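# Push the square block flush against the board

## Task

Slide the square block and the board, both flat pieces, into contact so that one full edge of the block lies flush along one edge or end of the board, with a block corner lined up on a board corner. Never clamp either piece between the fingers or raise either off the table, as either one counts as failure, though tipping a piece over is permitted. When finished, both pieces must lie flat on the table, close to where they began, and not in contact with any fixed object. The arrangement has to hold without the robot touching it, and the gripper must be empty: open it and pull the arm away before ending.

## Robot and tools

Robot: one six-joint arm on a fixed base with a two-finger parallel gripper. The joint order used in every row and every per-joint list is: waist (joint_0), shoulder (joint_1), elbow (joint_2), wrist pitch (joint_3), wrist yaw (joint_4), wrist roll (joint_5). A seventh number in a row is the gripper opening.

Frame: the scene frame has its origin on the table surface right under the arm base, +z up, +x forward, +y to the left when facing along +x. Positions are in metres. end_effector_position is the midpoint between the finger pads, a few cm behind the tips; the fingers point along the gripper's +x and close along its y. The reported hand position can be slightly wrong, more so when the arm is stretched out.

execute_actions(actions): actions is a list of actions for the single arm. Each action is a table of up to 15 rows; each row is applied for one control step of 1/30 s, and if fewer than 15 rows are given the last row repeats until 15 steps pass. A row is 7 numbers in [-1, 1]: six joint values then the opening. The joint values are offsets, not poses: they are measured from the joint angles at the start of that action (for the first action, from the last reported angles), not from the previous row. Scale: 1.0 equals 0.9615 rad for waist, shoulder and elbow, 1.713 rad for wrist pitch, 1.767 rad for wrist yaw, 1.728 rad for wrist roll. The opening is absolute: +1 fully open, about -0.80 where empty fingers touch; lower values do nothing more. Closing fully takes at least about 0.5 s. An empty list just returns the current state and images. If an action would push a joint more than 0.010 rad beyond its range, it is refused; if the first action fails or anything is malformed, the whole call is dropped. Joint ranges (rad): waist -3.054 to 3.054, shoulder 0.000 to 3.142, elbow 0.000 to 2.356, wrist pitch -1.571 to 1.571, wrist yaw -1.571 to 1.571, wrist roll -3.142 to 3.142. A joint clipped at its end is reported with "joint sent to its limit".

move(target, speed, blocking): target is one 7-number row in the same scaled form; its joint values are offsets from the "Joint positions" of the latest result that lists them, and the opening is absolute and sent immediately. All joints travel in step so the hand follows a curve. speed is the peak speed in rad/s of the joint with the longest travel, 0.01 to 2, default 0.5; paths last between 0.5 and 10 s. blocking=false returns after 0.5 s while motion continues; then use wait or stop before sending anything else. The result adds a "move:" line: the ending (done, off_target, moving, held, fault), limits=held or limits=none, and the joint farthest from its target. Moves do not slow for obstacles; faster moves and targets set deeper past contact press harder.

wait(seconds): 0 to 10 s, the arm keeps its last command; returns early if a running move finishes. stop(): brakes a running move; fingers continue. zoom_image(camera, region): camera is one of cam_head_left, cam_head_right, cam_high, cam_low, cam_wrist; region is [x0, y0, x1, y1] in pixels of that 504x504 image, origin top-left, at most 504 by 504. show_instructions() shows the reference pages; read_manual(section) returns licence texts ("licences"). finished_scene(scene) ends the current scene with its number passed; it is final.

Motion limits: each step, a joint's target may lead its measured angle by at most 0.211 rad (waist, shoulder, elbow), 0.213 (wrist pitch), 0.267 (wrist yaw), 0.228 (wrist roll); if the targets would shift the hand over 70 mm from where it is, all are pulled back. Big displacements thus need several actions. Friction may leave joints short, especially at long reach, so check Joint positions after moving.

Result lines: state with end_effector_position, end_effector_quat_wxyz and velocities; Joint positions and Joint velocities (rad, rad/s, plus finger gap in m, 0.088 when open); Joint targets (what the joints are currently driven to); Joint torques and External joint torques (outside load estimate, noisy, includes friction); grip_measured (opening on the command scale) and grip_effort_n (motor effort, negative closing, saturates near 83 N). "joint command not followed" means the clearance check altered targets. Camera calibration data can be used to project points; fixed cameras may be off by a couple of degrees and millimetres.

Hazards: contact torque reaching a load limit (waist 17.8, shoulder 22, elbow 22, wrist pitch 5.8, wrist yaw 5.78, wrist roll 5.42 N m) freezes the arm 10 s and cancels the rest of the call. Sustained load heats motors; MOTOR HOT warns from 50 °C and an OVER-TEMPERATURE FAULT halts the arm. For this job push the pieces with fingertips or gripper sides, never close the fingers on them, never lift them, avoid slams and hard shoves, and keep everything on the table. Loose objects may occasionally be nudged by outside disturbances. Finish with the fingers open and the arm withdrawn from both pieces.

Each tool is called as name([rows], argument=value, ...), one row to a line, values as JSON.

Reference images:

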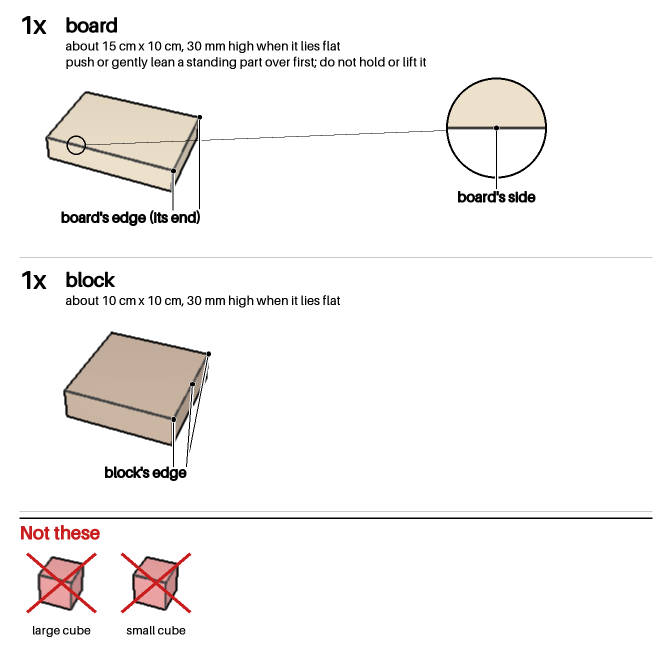

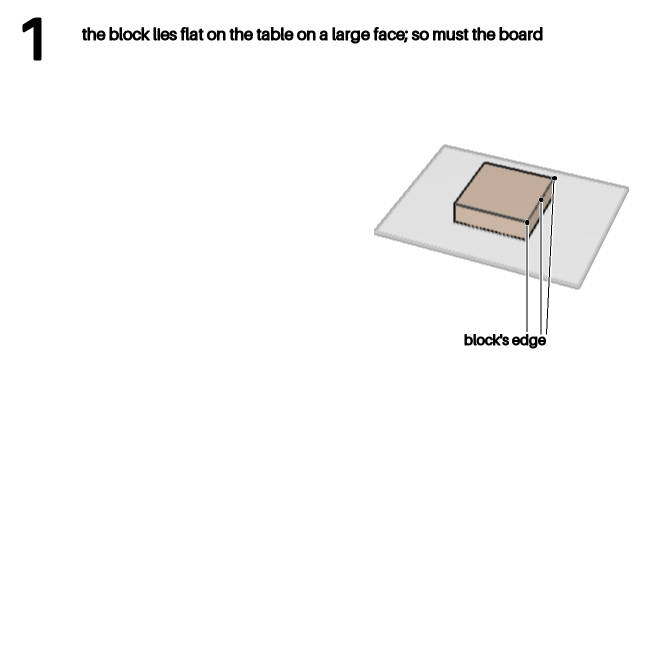

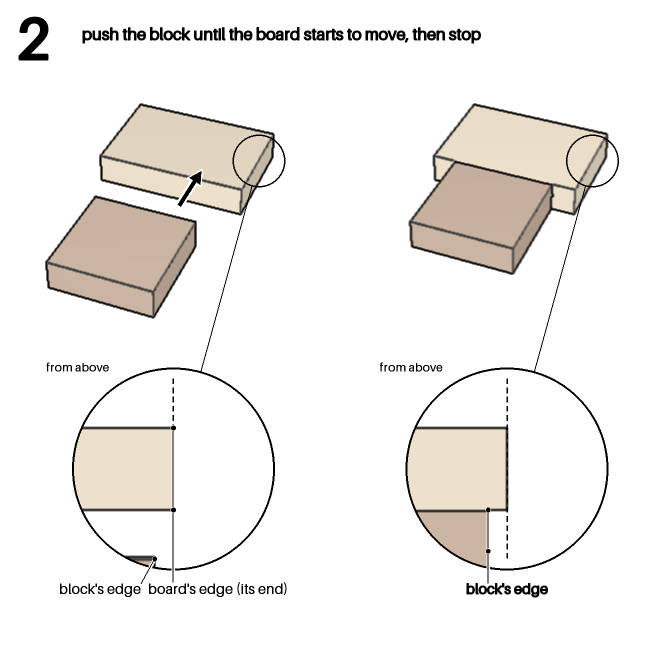

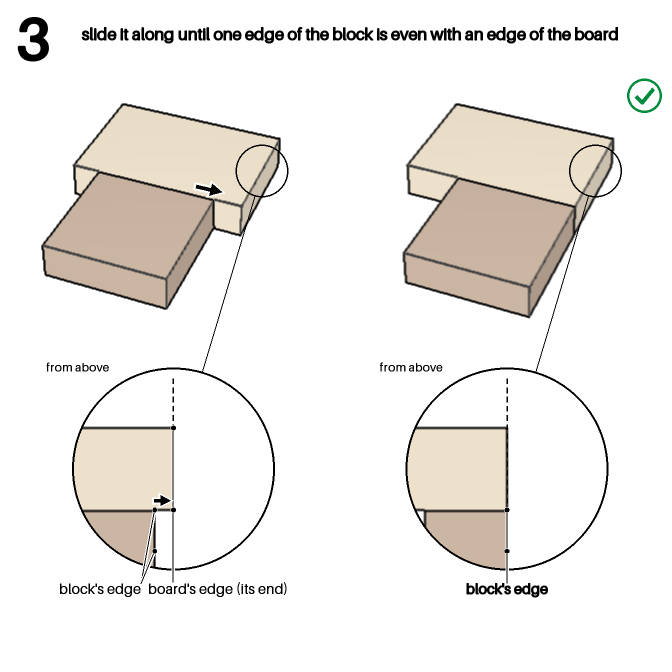

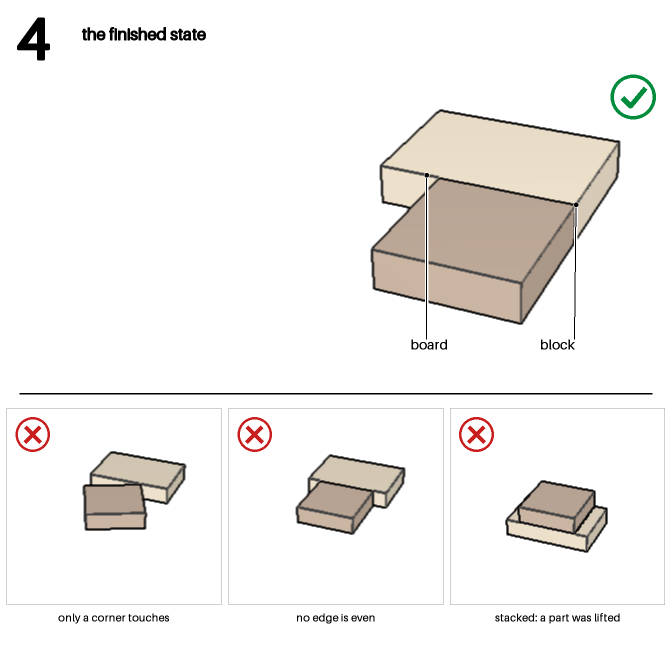

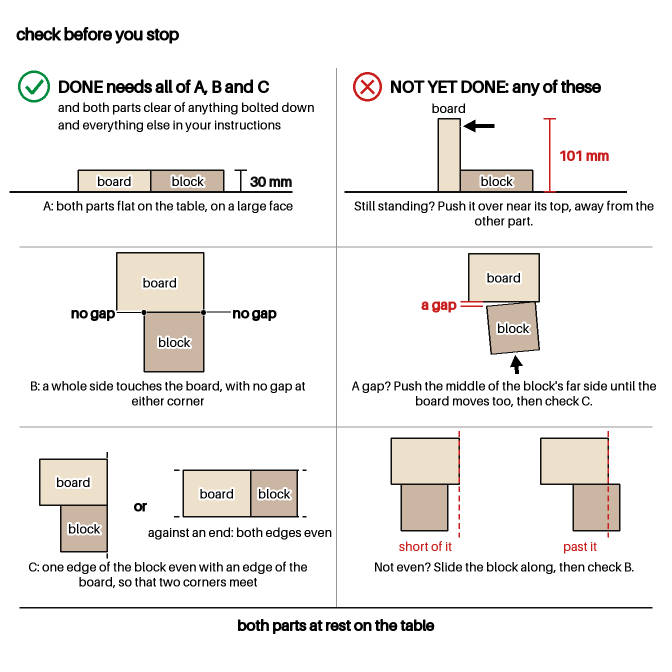

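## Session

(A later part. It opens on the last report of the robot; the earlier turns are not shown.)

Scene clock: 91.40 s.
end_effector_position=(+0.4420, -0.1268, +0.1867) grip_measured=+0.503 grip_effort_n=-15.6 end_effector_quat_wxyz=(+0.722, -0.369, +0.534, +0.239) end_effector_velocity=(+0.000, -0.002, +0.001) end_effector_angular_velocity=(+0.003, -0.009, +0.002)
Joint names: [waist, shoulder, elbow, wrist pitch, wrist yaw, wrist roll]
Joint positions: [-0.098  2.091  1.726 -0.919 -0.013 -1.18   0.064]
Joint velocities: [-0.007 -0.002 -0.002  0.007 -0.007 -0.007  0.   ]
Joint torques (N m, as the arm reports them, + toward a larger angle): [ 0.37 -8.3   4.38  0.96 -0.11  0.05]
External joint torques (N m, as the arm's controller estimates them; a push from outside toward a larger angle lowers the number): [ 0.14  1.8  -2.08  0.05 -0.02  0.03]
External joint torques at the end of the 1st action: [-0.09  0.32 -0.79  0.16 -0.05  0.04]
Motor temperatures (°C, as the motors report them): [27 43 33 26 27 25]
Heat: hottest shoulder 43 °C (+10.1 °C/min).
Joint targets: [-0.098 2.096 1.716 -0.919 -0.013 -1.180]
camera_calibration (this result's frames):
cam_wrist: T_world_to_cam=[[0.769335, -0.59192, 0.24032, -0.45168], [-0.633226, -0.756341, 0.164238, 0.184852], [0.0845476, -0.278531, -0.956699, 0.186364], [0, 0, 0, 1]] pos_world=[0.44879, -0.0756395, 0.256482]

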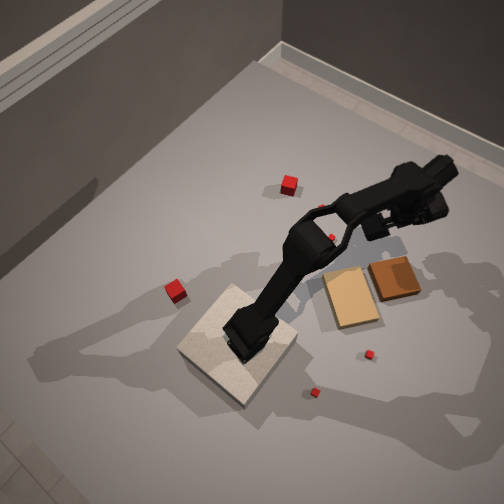

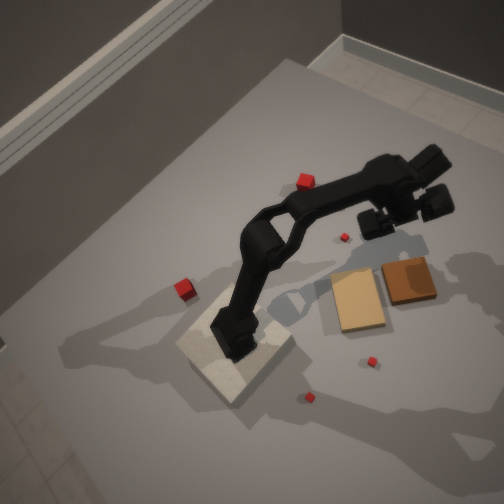

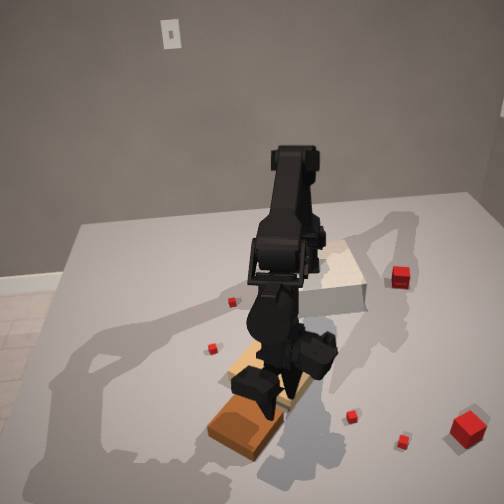

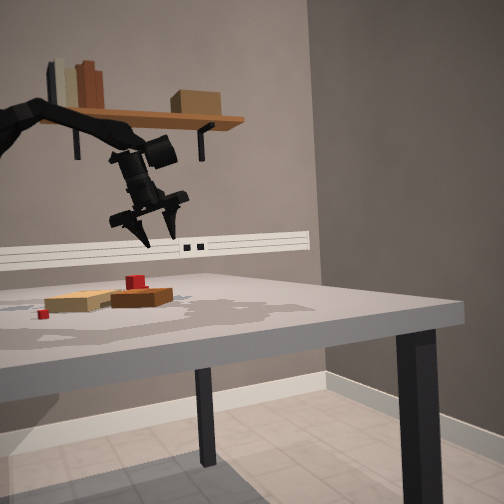

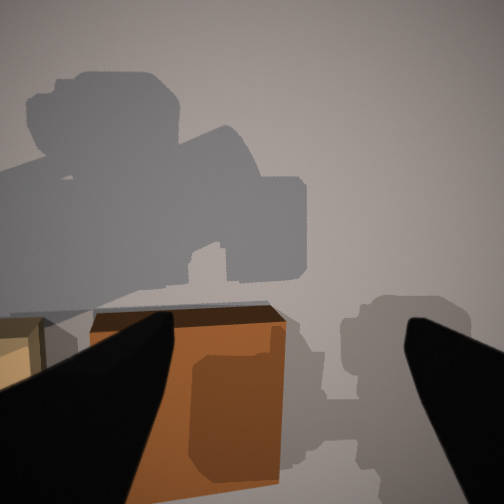

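move(target=[-0.059,-0.69,-0.987,0,0.007,0.897,0.6], speed=1.2)

move(target=[0,0.17,-0.165,0.188,0,0,0.6], speed=0.3)

Scene clock: 96.70 s.
end_effector_position=(+0.2032, -0.0712, +0.1328) grip_measured=+0.598 grip_effort_n=14.7 end_effector_quat_wxyz=(+0.677, +0.254, +0.651, -0.230) end_effector_velocity=(-0.003, -0.001, -0.000) end_effector_angular_velocity=(-0.005, +0.009, +0.005)
Joint names: [waist, shoulder, elbow, wrist pitch, wrist yaw, wrist roll]
Joint positions: [-0.152  1.436  0.788 -0.919 -0.003  0.367  0.068]
Joint velocities: [-0.002 -0.002 -0.002 -0.007  0.007 -0.007 -0.   ]
Joint torques (N m, as the arm reports them, + toward a larger angle): [-0.03 -4.46  3.5   0.56  0.08  0.15]
External joint torques (N m, as the arm's controller estimates them; a push from outside toward a larger angle lowers the number): [-0.18 -0.16 -2.11  0.14  0.09  0.15]
Motor temperatures (°C, as the motors report them): [27 43 33 26 27 25]
Heat: hottest shoulder 43 °C (+10.0 °C/min).
Joint targets: [-0.155 1.428 0.777 -0.919 -0.000 0.370]
move: off_target; limits=none; farthest joint: the elbow, 0.011 radians from its target (0.949 radians at the start)
camera_calibration (this result's frames):
cam_wrist: T_world_to_cam=[[-0.61627, -0.782738, -0.0867885, 0.0893847], [-0.766635, 0.571041, 0.293571, 0.188941], [-0.18023, 0.247454, -0.951989, 0.261155], [0, 0, 0, 1]] pos_world=[0.247002, -0.102552, 0.200907]

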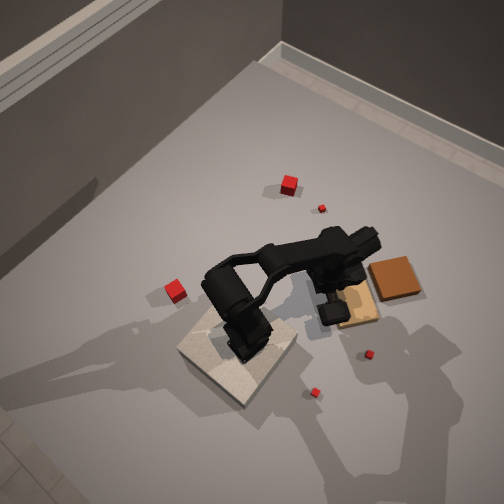

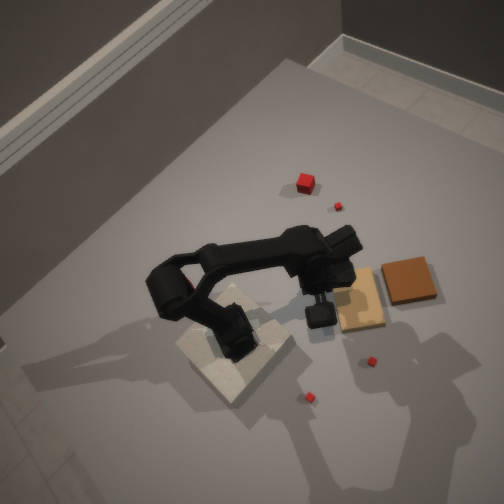

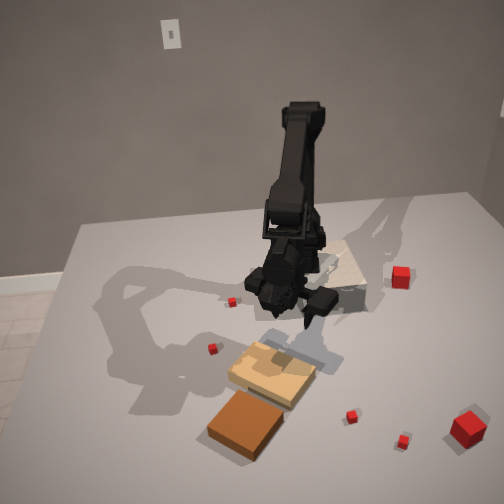

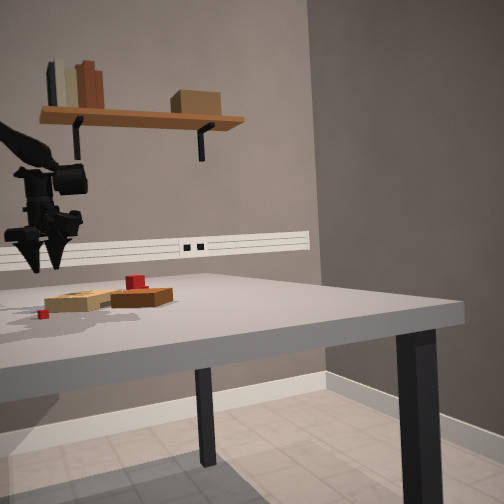

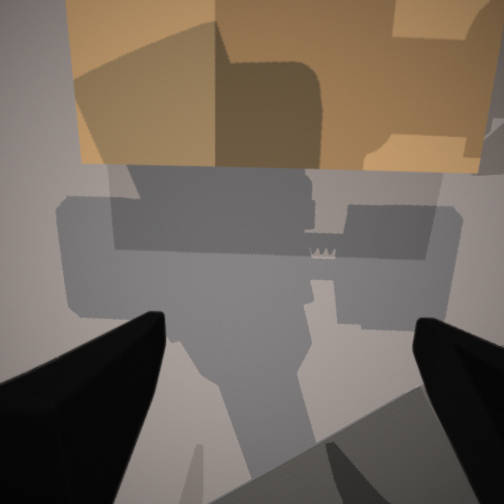

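Scene clock: 98.27 s.
end_effector_position=(+0.2097, -0.0714, +0.0711) grip_measured=+0.598 grip_effort_n=14.7 end_effector_quat_wxyz=(+0.684, +0.254, +0.644, -0.230) end_effector_velocity=(-0.002, +0.001, -0.000) end_effector_angular_velocity=(+0.010, +0.005, -0.009)
Joint names: [waist, shoulder, elbow, wrist pitch, wrist yaw, wrist roll]
Joint positions: [-0.152  1.589  0.64  -0.599 -0.003  0.367  0.068]
Joint velocities: [-0.002 -0.002 -0.002 -0.007 -0.007  0.007 -0.   ]
Joint torques (N m, as the arm reports them, + toward a larger angle): [ 0.23 -3.13  2.97  0.72 -0.01  0.04]
External joint torques (N m, as the arm's controller estimates them; a push from outside toward a larger angle lowers the number): [ 0.04  1.56 -1.85  0.27  0.    0.04]
Motor temperatures (°C, as the motors report them): [27 43 33 26 27 25]
Heat: hottest shoulder 43 °C (+10.1 °C/min).
Joint targets: [-0.152 1.599 0.630 -0.597 -0.003 0.367]
move: off_target; limits=none; farthest joint: the shoulder, 0.011 radians from its target (0.164 radians at the start)
camera_calibration (this result's frames):
cam_wrist: T_world_to_cam=[[-0.615141, -0.782938, -0.0927862, 0.0879652], [-0.77126, 0.573156, 0.276857, 0.214481], [-0.163581, 0.241868, -0.956421, 0.200074], [0, 0, 0, 1]] pos_world=[0.25226, -0.102452, 0.140136]

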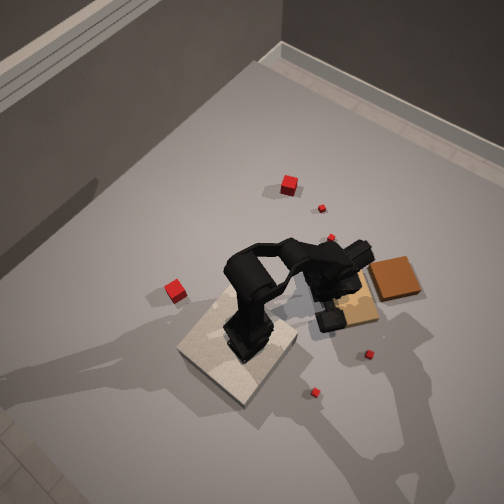

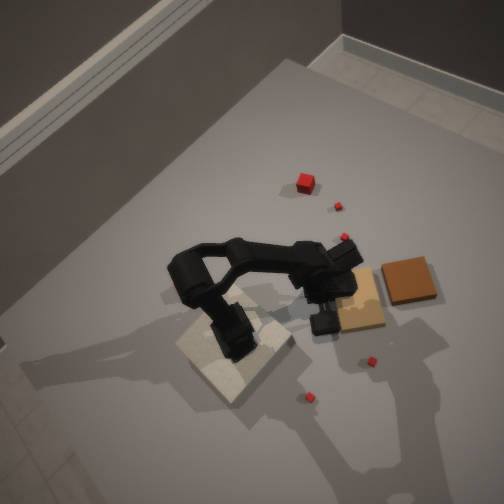

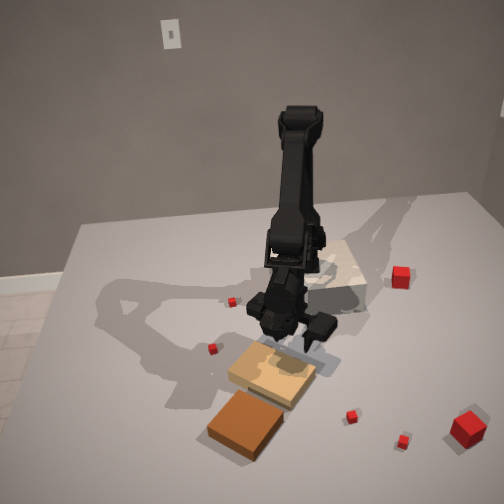

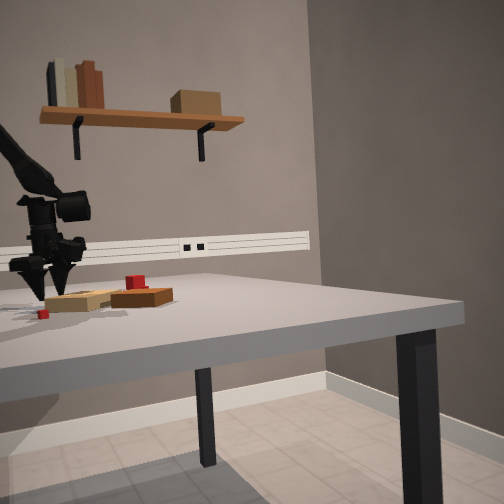

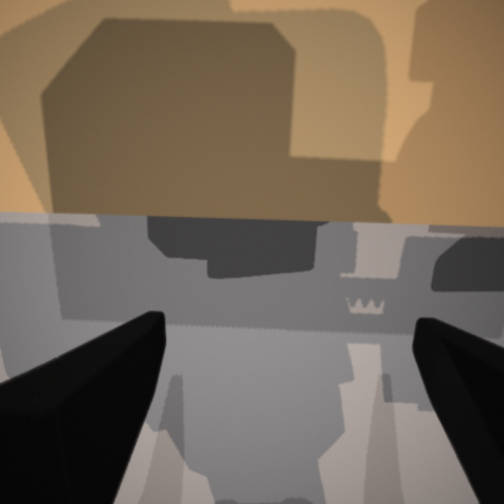

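move(target=[0.039,0.088,0.038,0.027,0,0.037,0.6], speed=0.15)

Scene clock: 106.20 s.
end_effector_position=(+0.2237, -0.0674, +0.0623) grip_measured=+0.598 grip_effort_n=14.7 end_effector_quat_wxyz=(+0.680, +0.263, +0.642, -0.238) end_effector_velocity=(-0.004, +0.001, +0.001) end_effector_angular_velocity=(-0.004, +0.018, +0.024)
Joint names: [waist, shoulder, elbow, wrist pitch, wrist yaw, wrist roll]
Joint positions: [-0.117  1.662  0.669 -0.555 -0.003  0.427  0.068]
Joint velocities: [ 0.002 -0.002  0.002 -0.022  0.007 -0.022 -0.   ]
Joint torques (N m, as the arm reports them, + toward a larger angle): [ 0.45 -3.51  4.61  0.7  -0.01  0.15]
External joint torques (N m, as the arm's controller estimates them; a push from outside toward a larger angle lowers the number): [ 0.29  1.65 -0.1   0.25  0.    0.15]
Motor temperatures (°C, as the motors report them): [27 40 33 26 27 25]
Heat: hottest shoulder 40 °C (+6.1 °C/min).
Joint targets: [-0.115 1.673 0.676 -0.553 -0.003 0.430]
move: off_target; limits=none; farthest joint: the shoulder, 0.011 radians from its target (0.085 radians at the start)
camera_calibration (this result's frames):
cam_wrist: T_world_to_cam=[[-0.634916, -0.76679, -0.0944115, 0.104609], [-0.756284, 0.591898, 0.278733, 0.223204], [-0.157848, 0.248374, -0.955717, 0.192078], [0, 0, 0, 1]] pos_world=[0.265543, -0.0996076, 0.131234]

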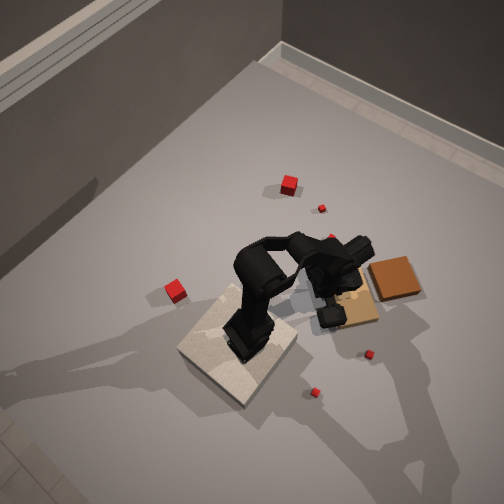

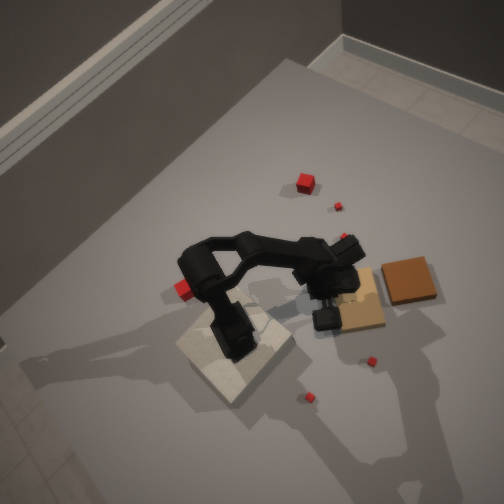

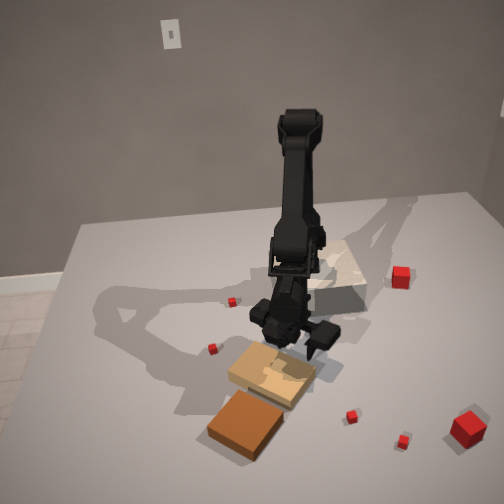

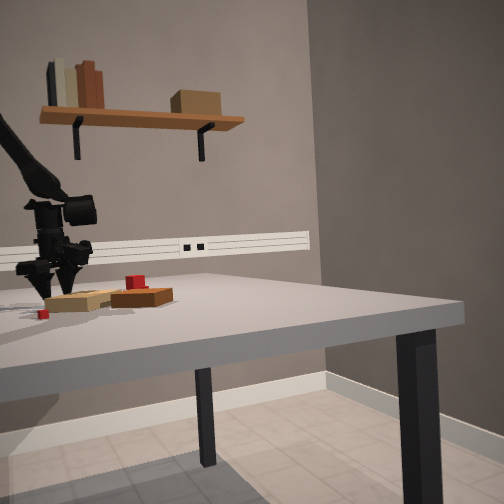

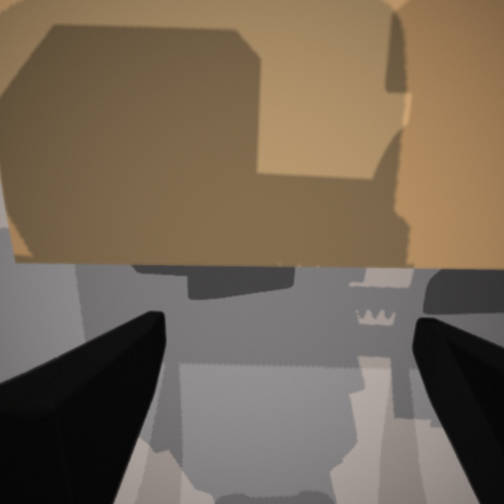

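move(target=[-0.067,0.158,0.204,-0.04,0,-0.031,0.6], speed=0.08)

zoom_image(camera="cam_high", region=[190, 330, 330, 470])

Scene clock: 113.60 s.
end_effector_position=(+0.2552, -0.0936, +0.0657) grip_measured=+0.598 grip_effort_n=14.7 end_effector_quat_wxyz=(+0.670, +0.267, +0.650, -0.240) end_effector_velocity=(-0.001, +0.003, +0.001) end_effector_angular_velocity=(+0.022, -0.005, -0.009)
Joint names: [waist, shoulder, elbow, wrist pitch, wrist yaw, wrist roll]
Joint positions: [-0.178  1.802  0.853 -0.626 -0.007  0.377  0.068]
Joint velocities: [-0.002 -0.007 -0.002 -0.007 -0.022  0.007 -0.   ]
Joint torques (N m, as the arm reports them, + toward a larger angle): [-0.13 -4.29  5.    0.68  0.16 -0.07]
External joint torques (N m, as the arm's controller estimates them; a push from outside toward a larger angle lowers the number): [-0.35  2.08  0.21  0.28  0.18 -0.07]
Motor temperatures (°C, as the motors report them): [27 39 33 26 27 25]
Heat: hottest shoulder 39 °C (+5.1 °C/min).
Joint targets: [-0.182 1.814 0.865 -0.623 -0.003 0.374]
move: off_target; limits=none; farthest joint: the shoulder, 0.012 radians from its target (0.152 radians at the start)
camera_calibration (this result's frames):
cam_wrist: T_world_to_cam=[[-0.644489, -0.759438, -0.0888117, 0.107538], [-0.743711, 0.595654, 0.303464, 0.257094], [-0.177561, 0.26163, -0.948695, 0.212562], [0, 0, 0, 1]] pos_world=[0.298253, -0.127083, 0.133189]

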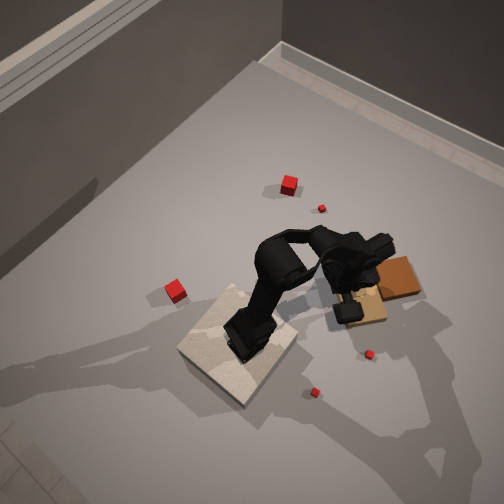

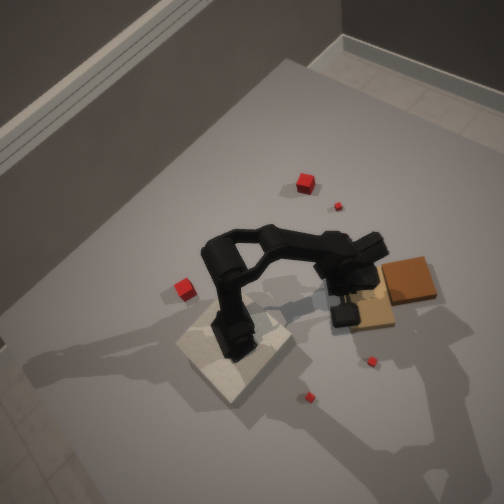

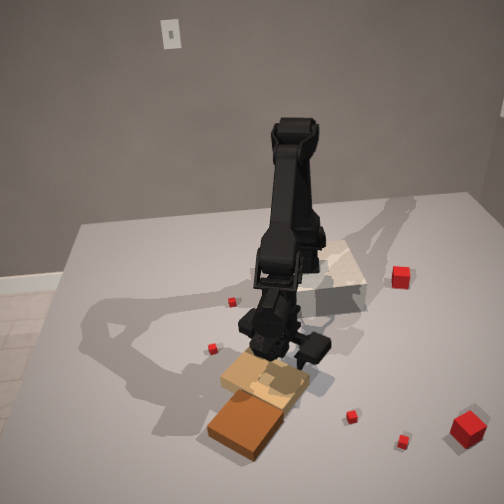

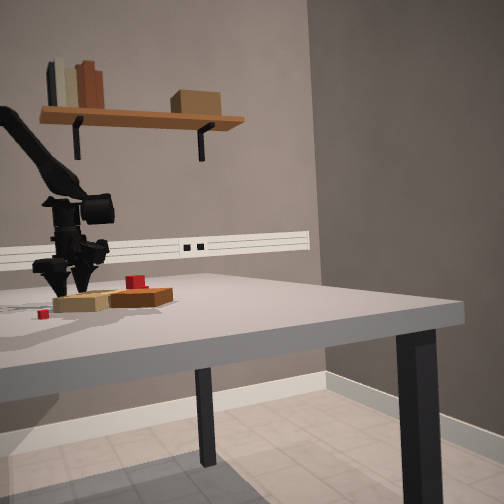

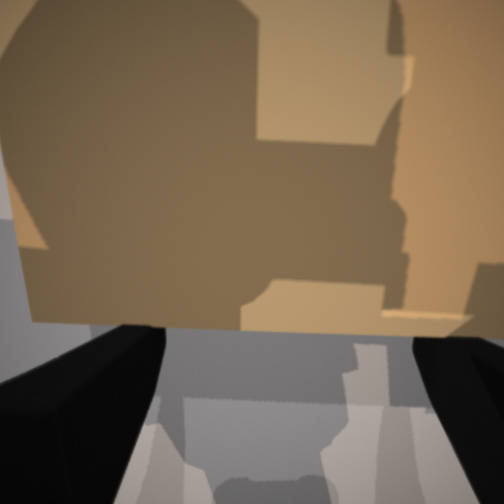

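Region (190, 330, 330, 470) of cam_high's 504x504 image, scaled by 3.600, with more detail than that image has.

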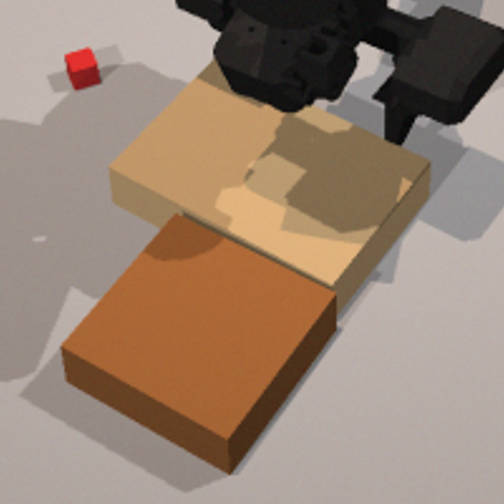

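move(target=[-0.017,0.05,0.063,-0.01,0,-0.026,0.6], speed=0.05)

zoom_image(camera="cam_high", region=[190, 330, 330, 470])

Scene clock: 118.17 s.
end_effector_position=(+0.2599, -0.0981, +0.0660) grip_measured=+0.598 grip_effort_n=14.7 end_effector_quat_wxyz=(+0.667, +0.259, +0.659, -0.231) end_effector_velocity=(-0.000, +0.001, +0.001) end_effector_angular_velocity=(+0.007, -0.001, +0.020)
Joint names: [waist, shoulder, elbow, wrist pitch, wrist yaw, wrist roll]
Joint positions: [-0.188  1.834  0.897 -0.656 -0.009  0.339  0.068]
Joint velocities: [-0.002 -0.002  0.002 -0.007 -0.007 -0.022 -0.   ]
Joint torques (N m, as the arm reports them, + toward a larger angle): [-0.28 -4.13  5.51  1.43  0.08 -0.16]
External joint torques (N m, as the arm's controller estimates them; a push from outside toward a larger angle lowers the number): [-0.56  2.49  0.67  1.06  0.12 -0.16]
Motor temperatures (°C, as the motors report them): [27 38 33 26 27 25]
Heat: hottest shoulder 38 °C (+4.0 °C/min).
Joint targets: [-0.194 1.850 0.914 -0.643 -0.007 0.332]
move: off_target; limits=none; farthest joint: the elbow, 0.017 radians from its target (0.060 radians at the start)
camera_calibration (this result's frames):
cam_wrist: T_world_to_cam=[[-0.624303, -0.776549, -0.0849557, 0.0999501], [-0.755195, 0.572137, 0.319907, 0.262787], [-0.199817, 0.263877, -0.943632, 0.220544], [0, 0, 0, 1]] pos_world=[0.304923, -0.13093, 0.132537]

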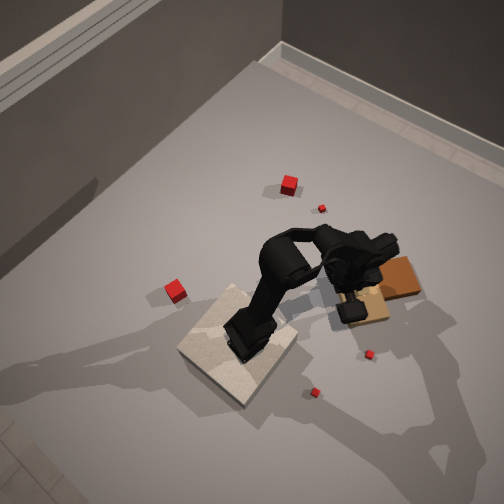

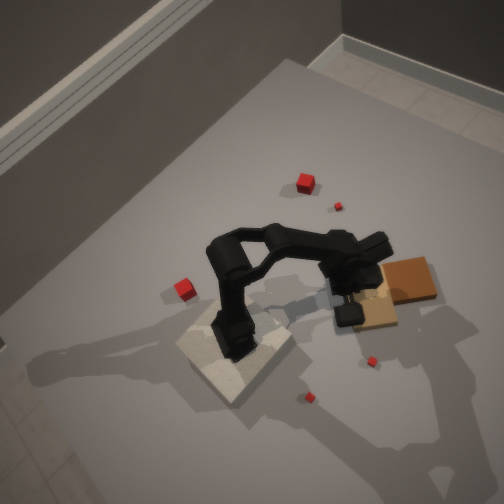

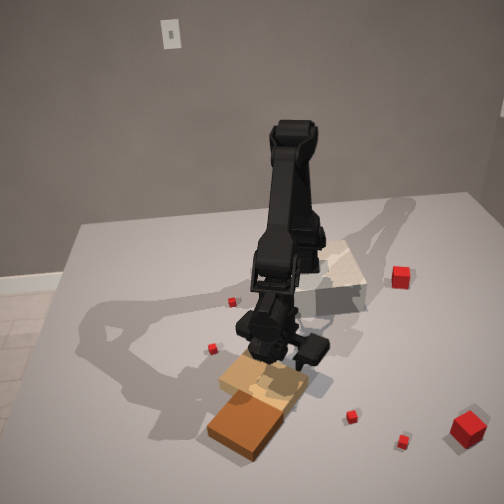

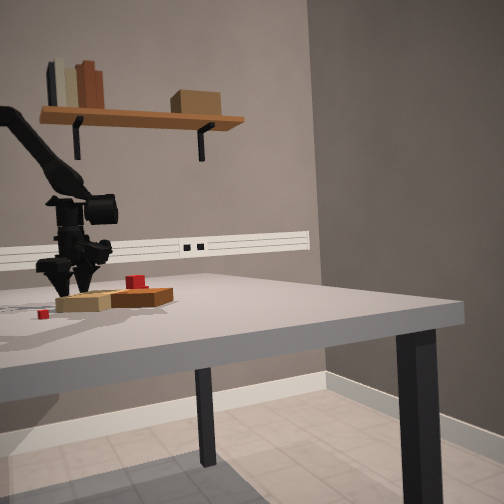

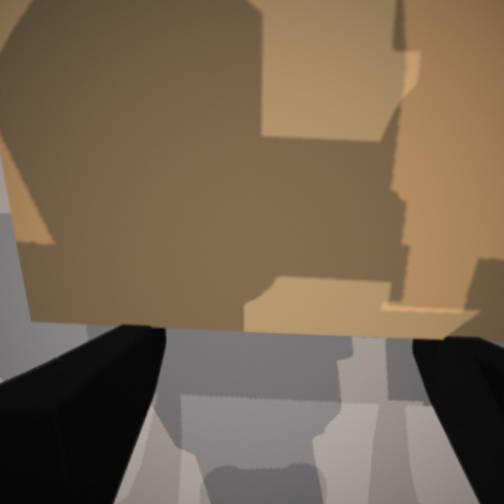

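Region (190, 330, 330, 470) of cam_high's 504x504 image, scaled by 3.600, with more detail than that image has.

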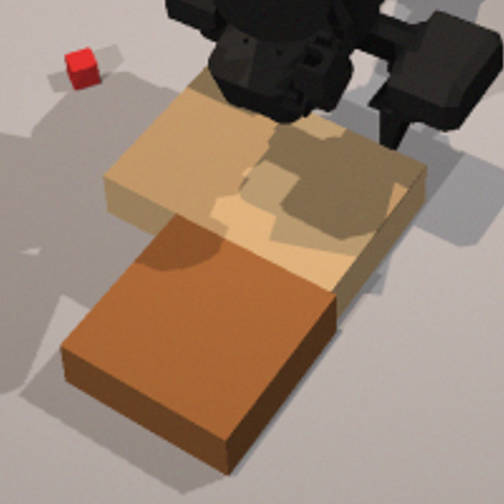

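Flush. Back off and up.

move(target=[0.03,-0.35,-0.15,-0.02,0,0,0.6])

zoom_image(camera="cam_high", region=[220, 370, 320, 470])

zoom_image(camera="cam_head_right", region=[340, 240, 450, 350])

Scene clock: 126.97 s.
end_effector_position=(+0.2389, -0.0845, +0.1166) grip_measured=+0.598 grip_effort_n=14.7 end_effector_quat_wxyz=(+0.725, +0.249, +0.602, -0.222) end_effector_velocity=(-0.002, +0.004, -0.000) end_effector_angular_velocity=(+0.019, +0.000, +0.023)
Joint names: [waist, shoulder, elbow, wrist pitch, wrist yaw, wrist roll]
Joint positions: [-0.162  1.506  0.764 -0.688 -0.01   0.339  0.068]
Joint velocities: [-0.002 -0.007 -0.007 -0.007 -0.022 -0.022  0.   ]
Joint torques (N m, as the arm reports them, + toward a larger angle): [ 0.48 -5.08  3.56  0.63 -0.01  0.04]
External joint torques (N m, as the arm's controller estimates them; a push from outside toward a larger angle lowers the number): [ 0.28 -0.17 -2.09 -0.03  0.02  0.04]
Motor temperatures (°C, as the motors report them): [27 37 34 27 27 25]
Heat: hottest shoulder 37 °C (+3.0 °C/min).
Joint targets: [-0.160 1.498 0.753 -0.690 -0.009 0.339]
move: off_target; limits=none; farthest joint: the elbow, 0.011 radians from its target (0.144 radians at the start)
camera_calibration (this result's frames):
cam_wrist: T_world_to_cam=[[-0.590751, -0.795781, -0.133211, 0.0977419], [-0.804816, 0.569447, 0.167334, 0.252412], [-0.0573047, 0.206064, -0.976859, 0.225429], [0, 0, 0, 1]] pos_world=[0.273805, -0.112407, 0.190996]

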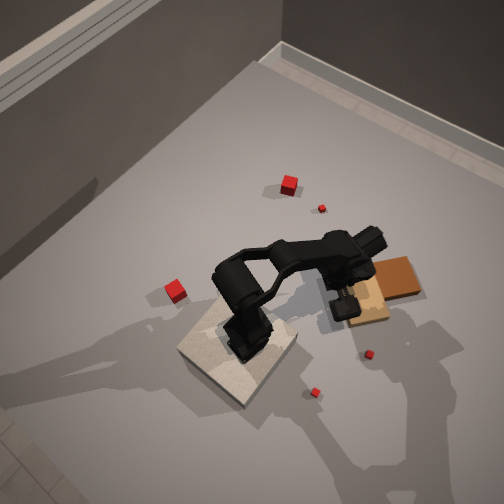

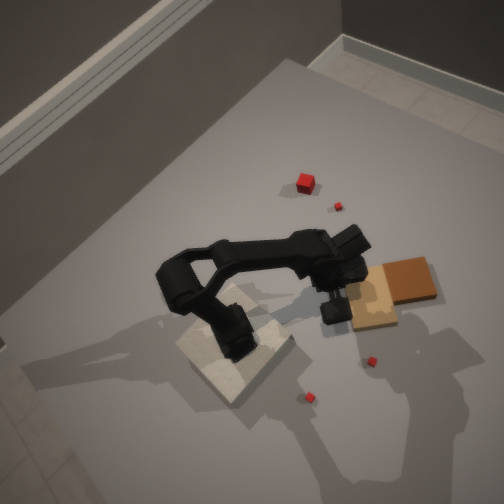

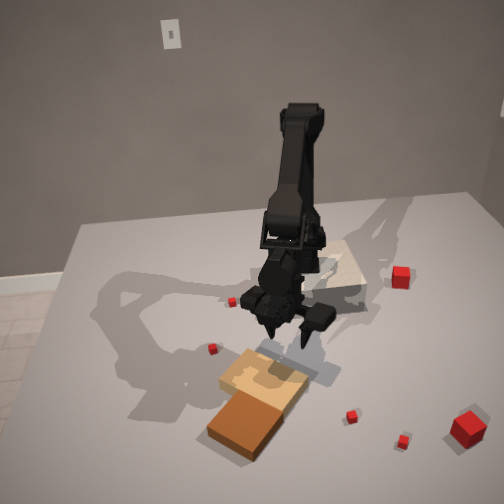

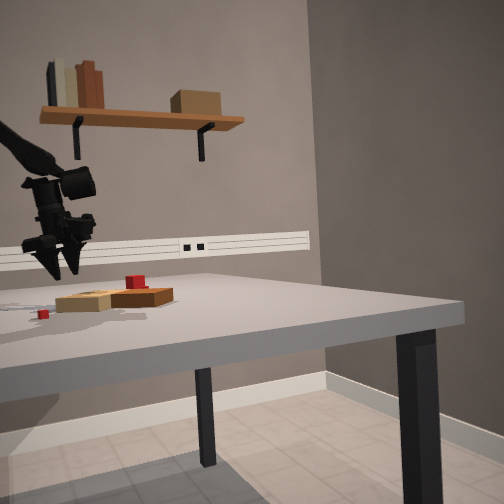

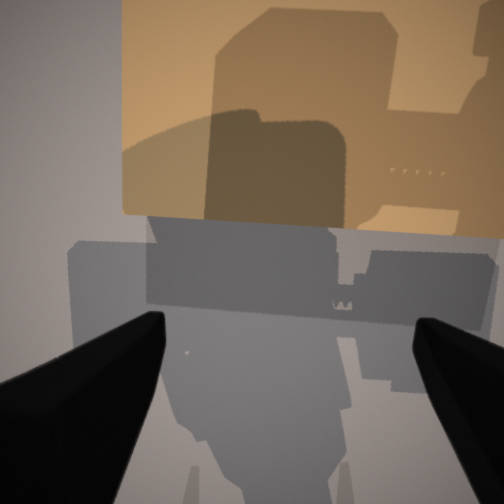

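Region (220, 370, 320, 470) of cam_high's 504x504 image, scaled by 5.040, with more detail than that image has.

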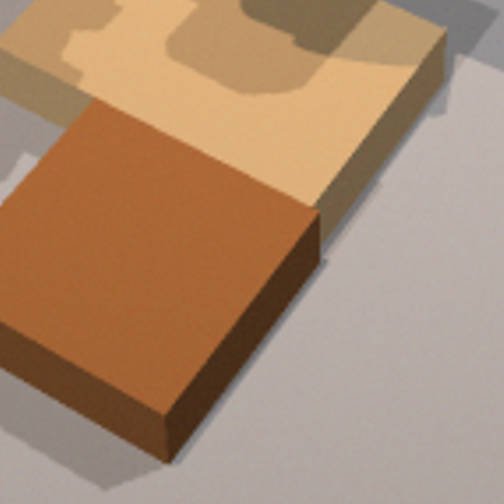

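Region (340, 240, 450, 350) of cam_head_right's 504x504 image, scaled by 4.582, with more detail than that image has.

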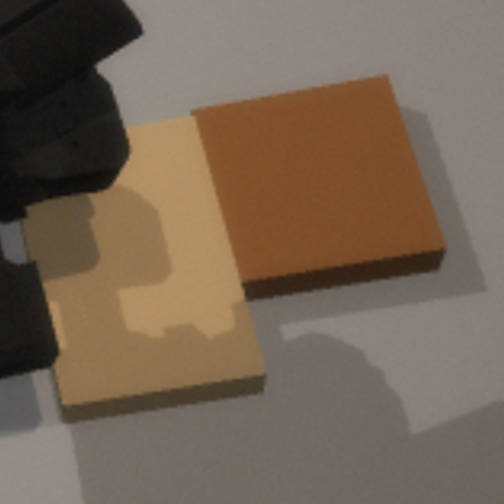

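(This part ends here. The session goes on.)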